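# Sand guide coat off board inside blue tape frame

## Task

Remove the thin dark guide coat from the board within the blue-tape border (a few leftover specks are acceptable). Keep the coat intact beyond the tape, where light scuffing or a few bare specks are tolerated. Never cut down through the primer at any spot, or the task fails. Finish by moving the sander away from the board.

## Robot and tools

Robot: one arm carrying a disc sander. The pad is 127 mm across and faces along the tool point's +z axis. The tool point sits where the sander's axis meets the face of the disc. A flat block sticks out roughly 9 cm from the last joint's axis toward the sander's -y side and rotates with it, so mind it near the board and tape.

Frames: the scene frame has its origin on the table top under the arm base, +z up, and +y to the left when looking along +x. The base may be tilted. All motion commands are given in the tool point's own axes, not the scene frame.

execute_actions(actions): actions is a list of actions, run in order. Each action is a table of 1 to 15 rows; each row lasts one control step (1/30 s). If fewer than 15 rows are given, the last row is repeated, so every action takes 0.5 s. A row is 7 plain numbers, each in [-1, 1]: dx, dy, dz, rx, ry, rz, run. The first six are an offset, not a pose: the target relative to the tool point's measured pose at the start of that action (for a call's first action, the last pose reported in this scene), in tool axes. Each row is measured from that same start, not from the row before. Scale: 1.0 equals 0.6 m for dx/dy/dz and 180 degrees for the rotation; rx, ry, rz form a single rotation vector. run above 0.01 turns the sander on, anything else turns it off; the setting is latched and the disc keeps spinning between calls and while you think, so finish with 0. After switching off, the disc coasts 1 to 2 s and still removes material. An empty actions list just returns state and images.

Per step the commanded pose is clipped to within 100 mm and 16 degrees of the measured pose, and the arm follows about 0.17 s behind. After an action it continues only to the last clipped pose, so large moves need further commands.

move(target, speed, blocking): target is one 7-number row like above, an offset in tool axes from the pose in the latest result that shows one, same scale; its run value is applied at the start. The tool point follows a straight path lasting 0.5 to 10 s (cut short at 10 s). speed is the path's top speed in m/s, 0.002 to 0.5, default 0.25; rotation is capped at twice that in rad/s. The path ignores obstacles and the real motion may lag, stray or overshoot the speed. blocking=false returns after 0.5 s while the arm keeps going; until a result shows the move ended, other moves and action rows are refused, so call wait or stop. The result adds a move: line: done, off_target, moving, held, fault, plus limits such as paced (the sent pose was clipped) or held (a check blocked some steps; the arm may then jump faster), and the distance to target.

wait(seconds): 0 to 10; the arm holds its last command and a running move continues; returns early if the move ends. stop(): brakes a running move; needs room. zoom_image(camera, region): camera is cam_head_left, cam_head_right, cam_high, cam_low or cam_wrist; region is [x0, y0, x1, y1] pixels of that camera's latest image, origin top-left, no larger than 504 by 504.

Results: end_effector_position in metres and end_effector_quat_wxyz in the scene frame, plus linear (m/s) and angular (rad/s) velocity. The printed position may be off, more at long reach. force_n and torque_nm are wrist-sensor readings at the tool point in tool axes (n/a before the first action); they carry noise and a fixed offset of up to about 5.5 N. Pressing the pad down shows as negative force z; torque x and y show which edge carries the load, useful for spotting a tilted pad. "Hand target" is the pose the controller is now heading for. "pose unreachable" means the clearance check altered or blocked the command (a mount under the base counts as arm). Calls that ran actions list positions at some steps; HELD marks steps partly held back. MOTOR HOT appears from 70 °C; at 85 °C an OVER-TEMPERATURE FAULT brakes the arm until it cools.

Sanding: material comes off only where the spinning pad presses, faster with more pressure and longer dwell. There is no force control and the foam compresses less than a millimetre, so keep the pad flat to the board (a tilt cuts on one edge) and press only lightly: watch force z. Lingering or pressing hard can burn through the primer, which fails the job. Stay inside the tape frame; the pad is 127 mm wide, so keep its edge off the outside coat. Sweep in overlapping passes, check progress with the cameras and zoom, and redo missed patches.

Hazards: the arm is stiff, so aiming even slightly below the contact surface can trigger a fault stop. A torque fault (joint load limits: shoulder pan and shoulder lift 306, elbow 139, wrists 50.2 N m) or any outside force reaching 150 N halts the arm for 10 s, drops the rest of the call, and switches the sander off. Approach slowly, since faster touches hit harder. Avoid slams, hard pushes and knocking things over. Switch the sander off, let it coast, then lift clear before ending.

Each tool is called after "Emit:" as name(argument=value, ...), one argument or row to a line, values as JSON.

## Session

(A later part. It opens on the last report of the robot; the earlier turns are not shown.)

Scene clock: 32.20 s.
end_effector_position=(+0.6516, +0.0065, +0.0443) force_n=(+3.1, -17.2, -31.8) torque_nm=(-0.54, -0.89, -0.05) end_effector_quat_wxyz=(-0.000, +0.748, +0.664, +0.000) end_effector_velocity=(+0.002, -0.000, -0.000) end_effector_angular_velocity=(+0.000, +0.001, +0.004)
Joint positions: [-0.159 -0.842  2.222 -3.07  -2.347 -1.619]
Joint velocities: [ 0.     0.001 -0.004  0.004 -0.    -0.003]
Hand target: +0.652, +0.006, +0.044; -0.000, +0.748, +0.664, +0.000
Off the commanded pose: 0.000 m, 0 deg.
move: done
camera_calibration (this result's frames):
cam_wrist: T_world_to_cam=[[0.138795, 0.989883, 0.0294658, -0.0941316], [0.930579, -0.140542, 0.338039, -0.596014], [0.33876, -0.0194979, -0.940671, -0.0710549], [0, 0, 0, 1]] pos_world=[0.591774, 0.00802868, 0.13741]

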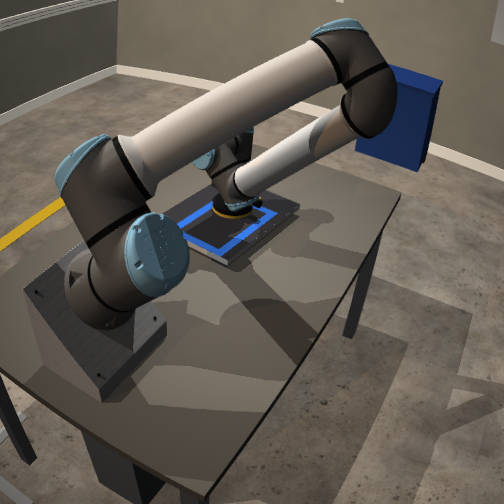

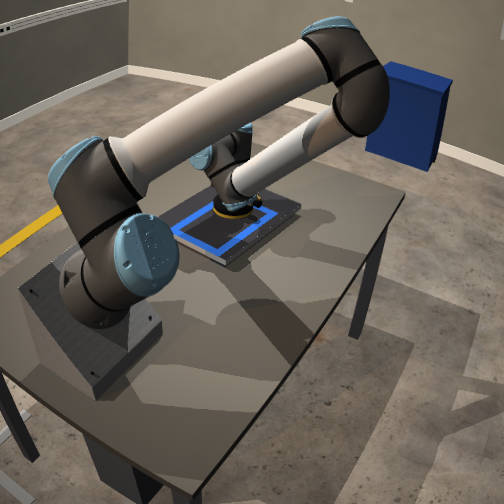

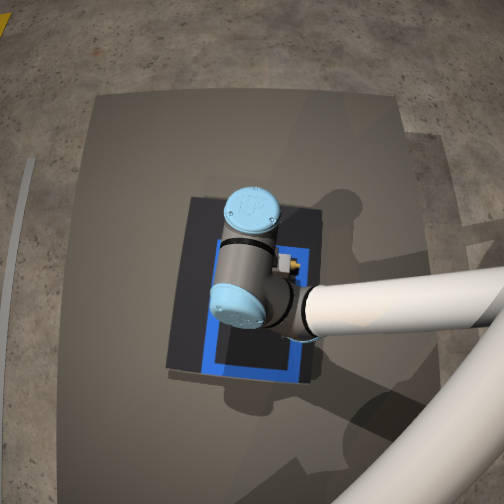

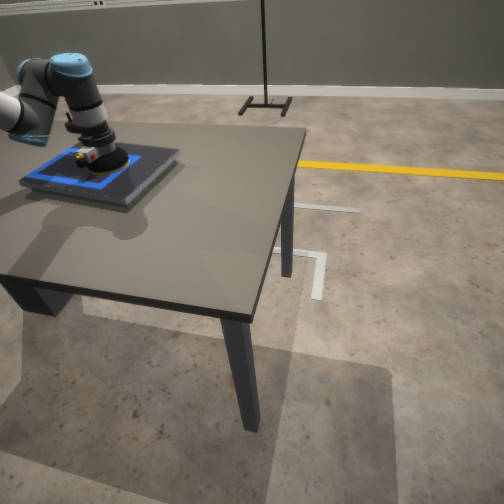

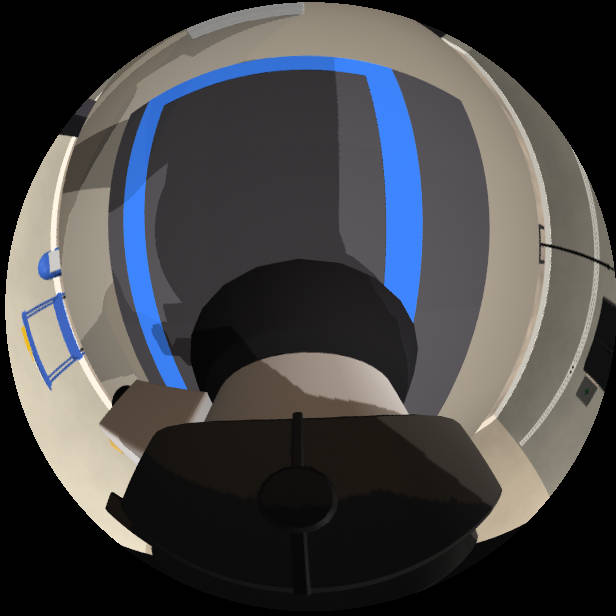

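Emit:
move(
  target=[-0.11,0,0,0,0,0,1],
  speed=0.03,
)

Emit:
move(
  target=[0,-0.27,0.0012,0,0,0,1],
  speed=0.03,
)

Emit:
move(
  target=[0.11,0,0.0002,0,0,0,1],
  speed=0.03,
)

Emit:
move(
  target=[0,0.27,-0.001,0,0,0,1],
  speed=0.03,
)

Emit:
move(
  target=[0,0.2,-0.25,0,0,0,0],
  speed=0.1,
)

Scene clock: 36.57 s.
end_effector_position=(+0.6439, -0.0589, +0.0441) force_n=(-2.1, -1.8, -34.7) torque_nm=(-0.23, +0.19, -0.04) end_effector_quat_wxyz=(-0.000, +0.748, +0.664, +0.000) end_effector_velocity=(-0.001, -0.002, +0.000) end_effector_angular_velocity=(+0.001, +0.000, -0.000)
Joint positions: [-0.234 -0.924  2.256 -3.094 -2.336 -1.722]
Joint velocities: [-0.002 -0.003  0.001  0.     0.001 -0.003]
Hand target: +0.644, -0.059, +0.044; -0.000, +0.748, +0.664, +0.000
Off the commanded pose: 0.000 m, 0 deg.
move: done
camera_calibration (this result's frames):
cam_wrist: T_world_to_cam=[[0.138768, 0.989896, 0.0291277, -0.0282743], [0.93064, -0.140405, 0.33793, -0.597963], [0.338605, -0.0197864, -0.940721, -0.0697963], [0, 0, 0, 1]] pos_world=[0.584045, -0.0573493, 0.137234]

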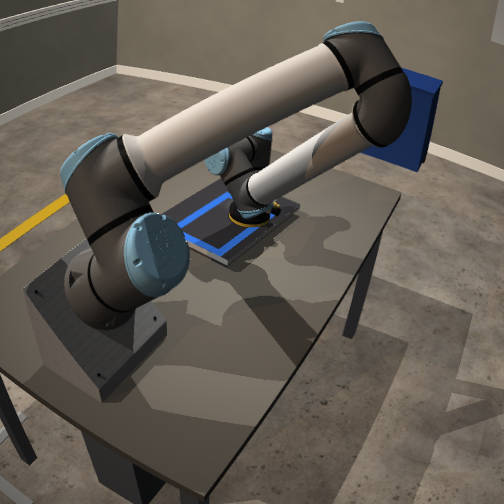

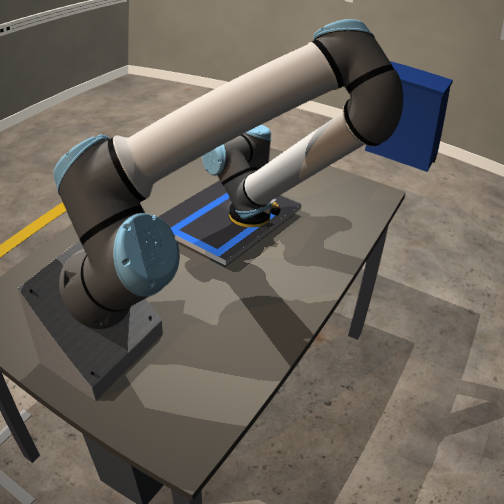

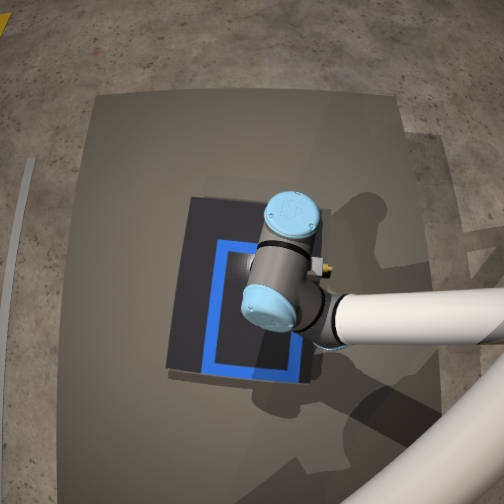

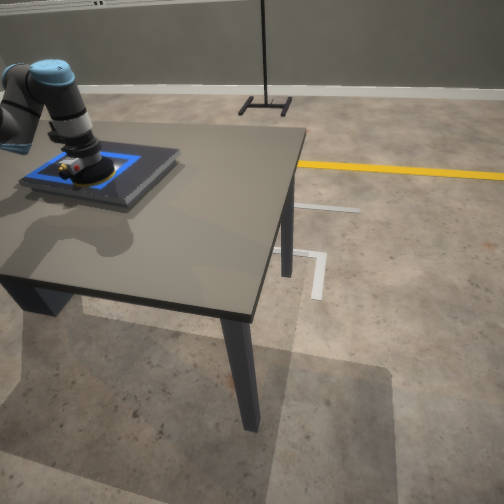

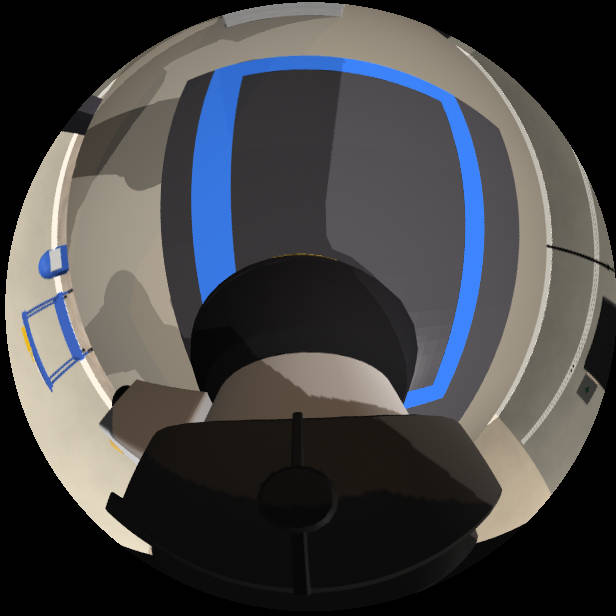

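Scene clock: 42.33 s.
end_effector_position=(+0.4833, -0.0399, +0.0435) force_n=(-0.7, -3.7, -31.4) torque_nm=(-0.41, -0.08, -0.08) end_effector_quat_wxyz=(-0.000, +0.748, +0.664, +0.000) end_effector_velocity=(-0.003, +0.000, -0.000) end_effector_angular_velocity=(+0.000, +0.000, +0.002)
Joint positions: [-0.273 -0.914  2.547 -3.431 -2.328 -1.775]
Joint velocities: [-0.001  0.002  0.005 -0.006  0.    -0.003]
Hand target: +0.483, -0.040, +0.044; -0.000, +0.748, +0.664, +0.000
Off the commanded pose: 0.000 m, 0 deg.
move: done
camera_calibration (this result's frames):
cam_wrist: T_world_to_cam=[[0.138749, 0.989903, 0.0289833, -0.0247652], [0.930685, -0.14034, 0.337832, -0.445644], [0.338489, -0.0198996, -0.94076, -0.0154856], [0, 0, 0, 1]] pos_world=[0.423432, -0.0383347, 0.136702]

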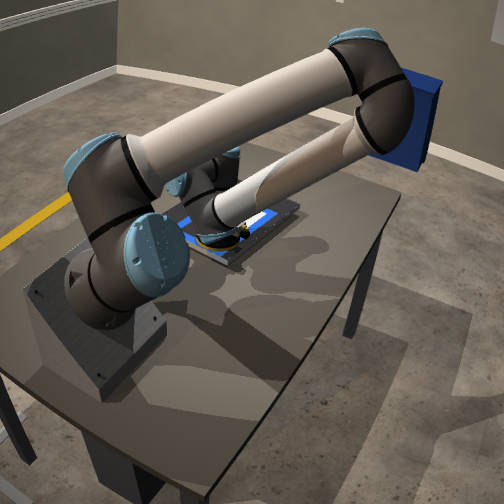

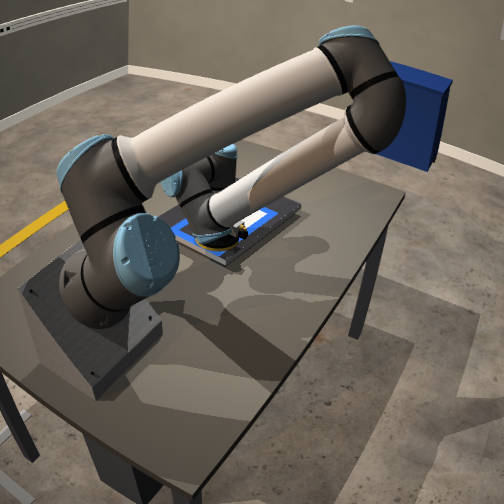

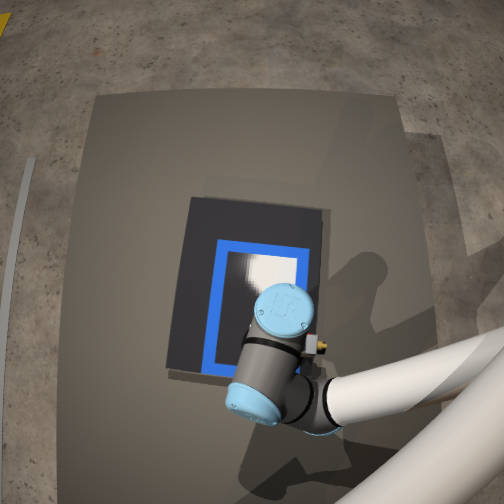

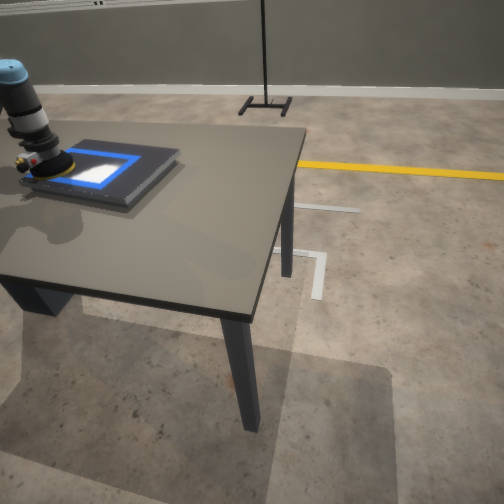

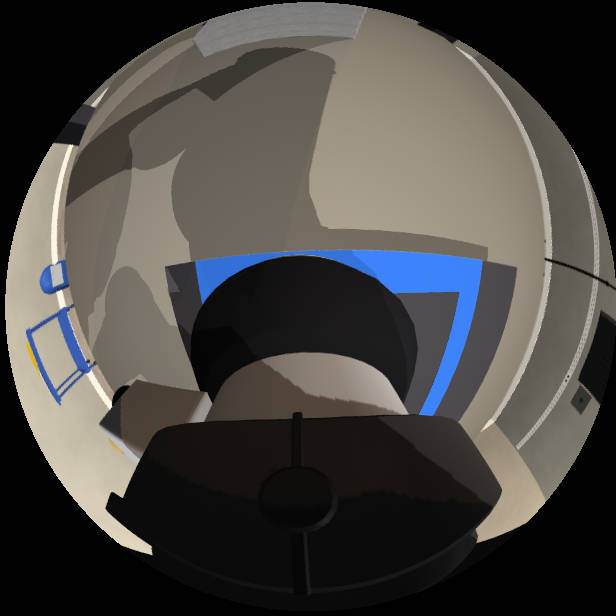

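Scene clock: 44.90 s.
end_effector_position=(+0.4910, +0.0255, +0.0436) force_n=(+3.7, -0.6, -29.0) torque_nm=(+0.13, -1.05, -0.12) end_effector_quat_wxyz=(-0.000, +0.748, +0.664, +0.000) end_effector_velocity=(+0.000, +0.002, -0.000) end_effector_angular_velocity=(-0.002, +0.001, -0.002)
Joint positions: [-0.172 -0.82   2.504 -3.386 -2.345 -1.637]
Joint velocities: [ 0.004  0.003 -0.002  0.003 -0.002  0.007]
Hand target: +0.491, +0.026, +0.044; -0.000, +0.748, +0.664, +0.000
Off the commanded pose: 0.000 m, 0 deg.
move: done
camera_calibration (this result's frames):
cam_wrist: T_world_to_cam=[[0.138792, 0.989884, 0.0294502, -0.0906741], [0.930594, -0.140535, 0.338002, -0.443669], [0.338721, -0.0195059, -0.940685, -0.0168521], [0, 0, 0, 1]] pos_world=[0.431168, 0.027077, 0.136779]

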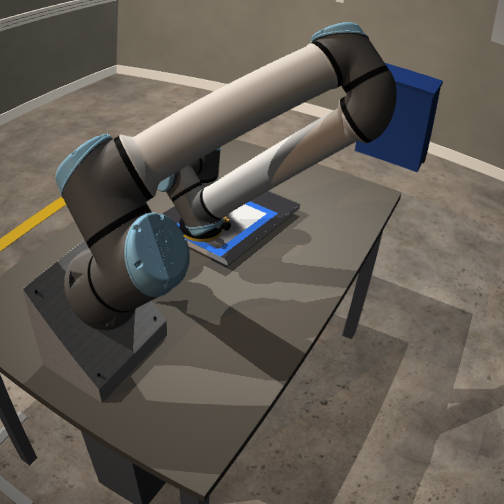

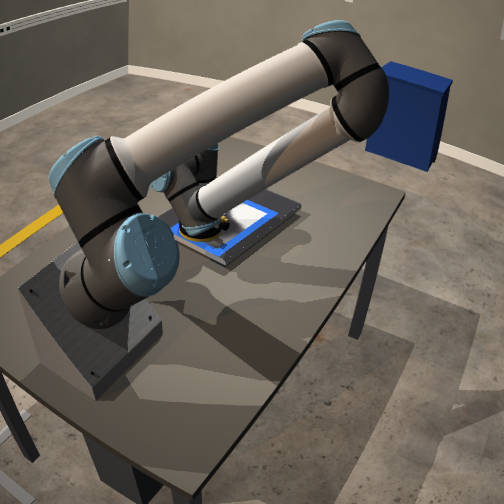

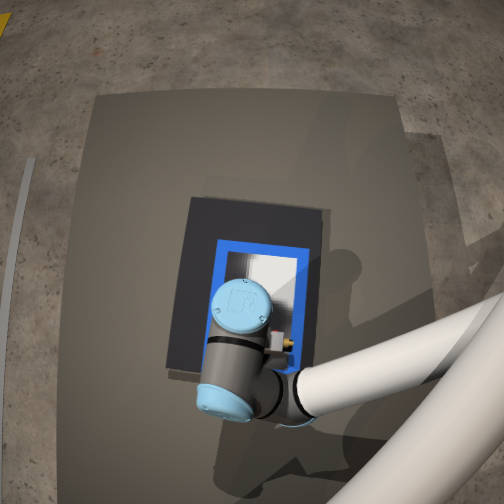

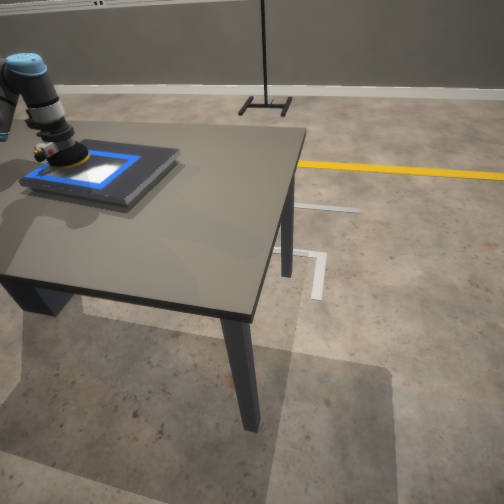

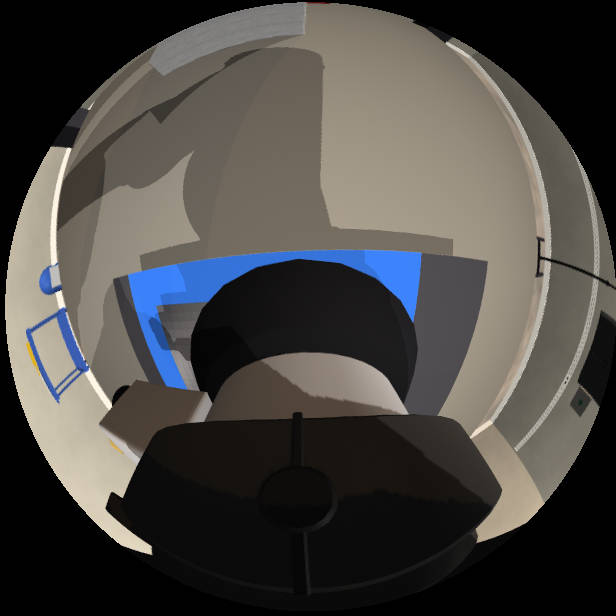

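Scene clock: 50.67 s.
end_effector_position=(+0.6516, +0.0065, +0.0440) force_n=(+6.1, +7.0, -32.3) torque_nm=(-0.40, -1.16, -0.15) end_effector_quat_wxyz=(-0.000, +0.748, +0.664, +0.000) end_effector_velocity=(+0.002, +0.000, -0.000) end_effector_angular_velocity=(+0.000, +0.000, +0.001)
Joint positions: [-0.159 -0.842  2.222 -3.071 -2.347 -1.619]
Joint velocities: [ 0.     0.001 -0.004  0.004  0.    -0.   ]
Hand target: +0.652, +0.006, +0.044; -0.000, +0.748, +0.664, +0.000
Off the commanded pose: 0.000 m, 0 deg.
move: done
camera_calibration (this result's frames):
cam_wrist: T_world_to_cam=[[0.138793, 0.989882, 0.029502, -0.0941274], [0.930575, -0.140553, 0.338046, -0.595937], [0.338772, -0.0194647, -0.940667, -0.0712773], [0, 0, 0, 1]] pos_world=[0.591775, 0.00802698, 0.137183]

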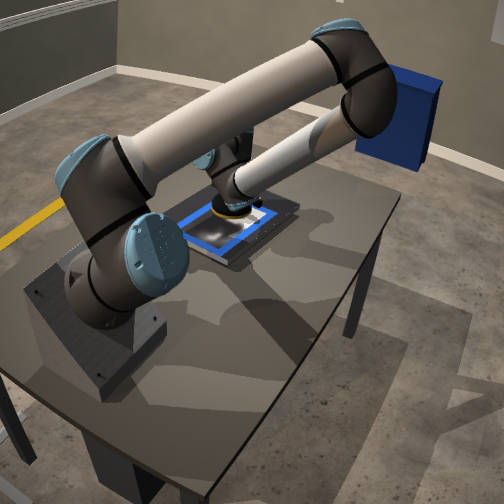

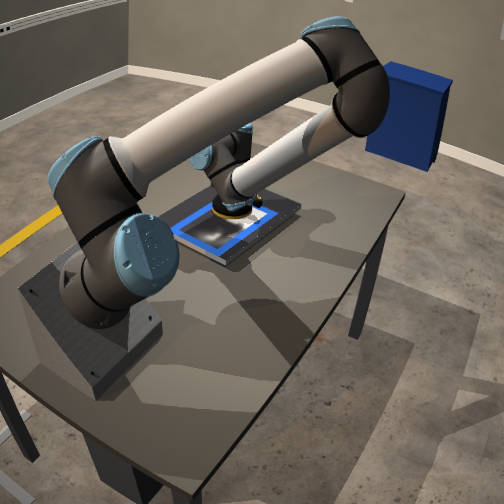

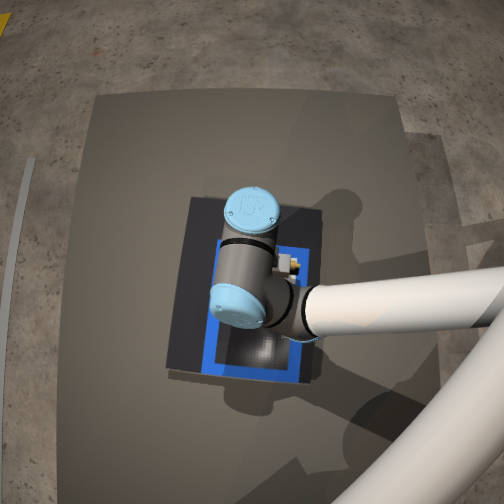

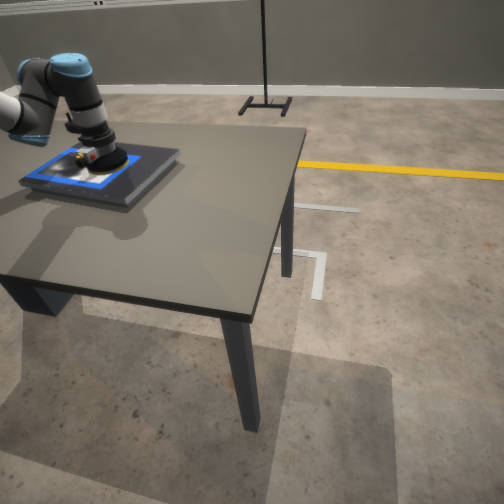

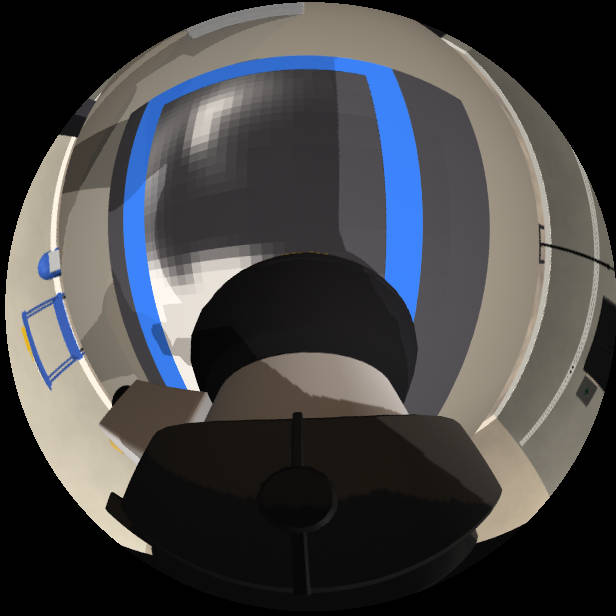

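Scene clock: 53.10 s.
end_effector_position=(+0.7709, -0.0080, +0.1939) force_n=(+3.1, -0.4, +1.8) torque_nm=(-0.20, -0.65, +0.02) end_effector_quat_wxyz=(-0.001, +0.748, +0.664, +0.001) end_effector_velocity=(+0.001, +0.000, +0.002) end_effector_angular_velocity=(+0.001, +0.001, -0.001)
Joint positions: [-0.016 -0.977  1.97  -2.541 -2.353 -1.418]
Joint velocities: [ 0.002 -0.    -0.004  0.008  0.001  0.004]
Hand target: +0.771, -0.008, +0.194; -0.001, +0.748, +0.664, +0.001
Off the commanded pose: 0.000 m, 0 deg.
move: done
camera_calibration (this result's frames):
cam_wrist: T_world_to_cam=[[0.138787, 0.989862, 0.0301789, -0.100962], [0.930452, -0.140771, 0.338295, -0.759603], [0.339113, -0.0188709, -0.940556, 0.0286979], [0, 0, 0, 1]] pos_world=[0.711054, -0.00644988, 0.287008]

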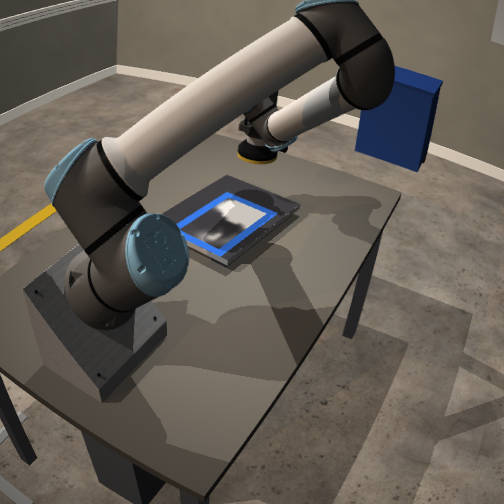

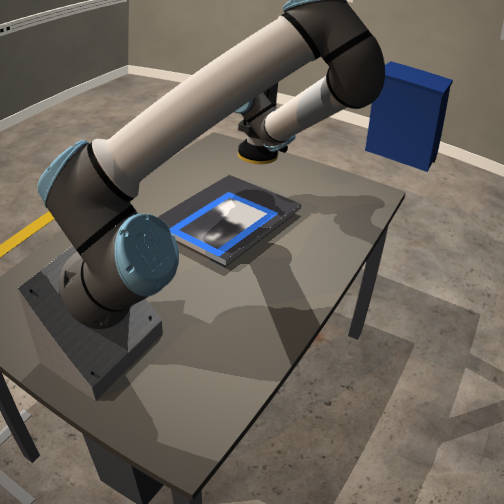

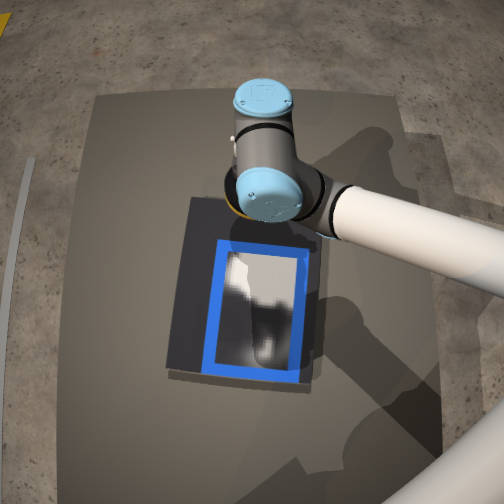

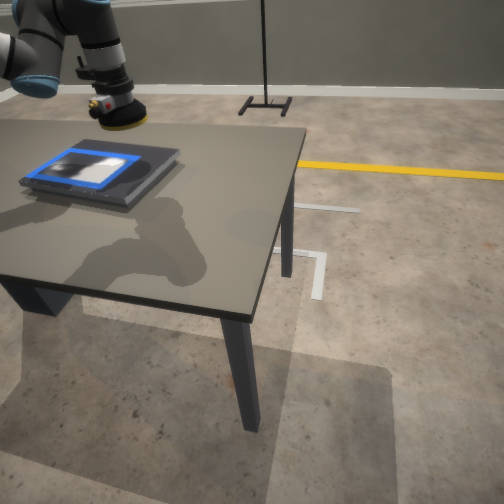

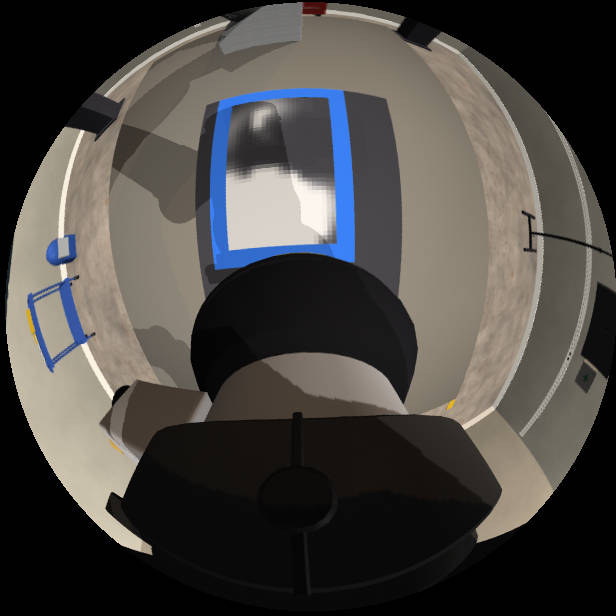

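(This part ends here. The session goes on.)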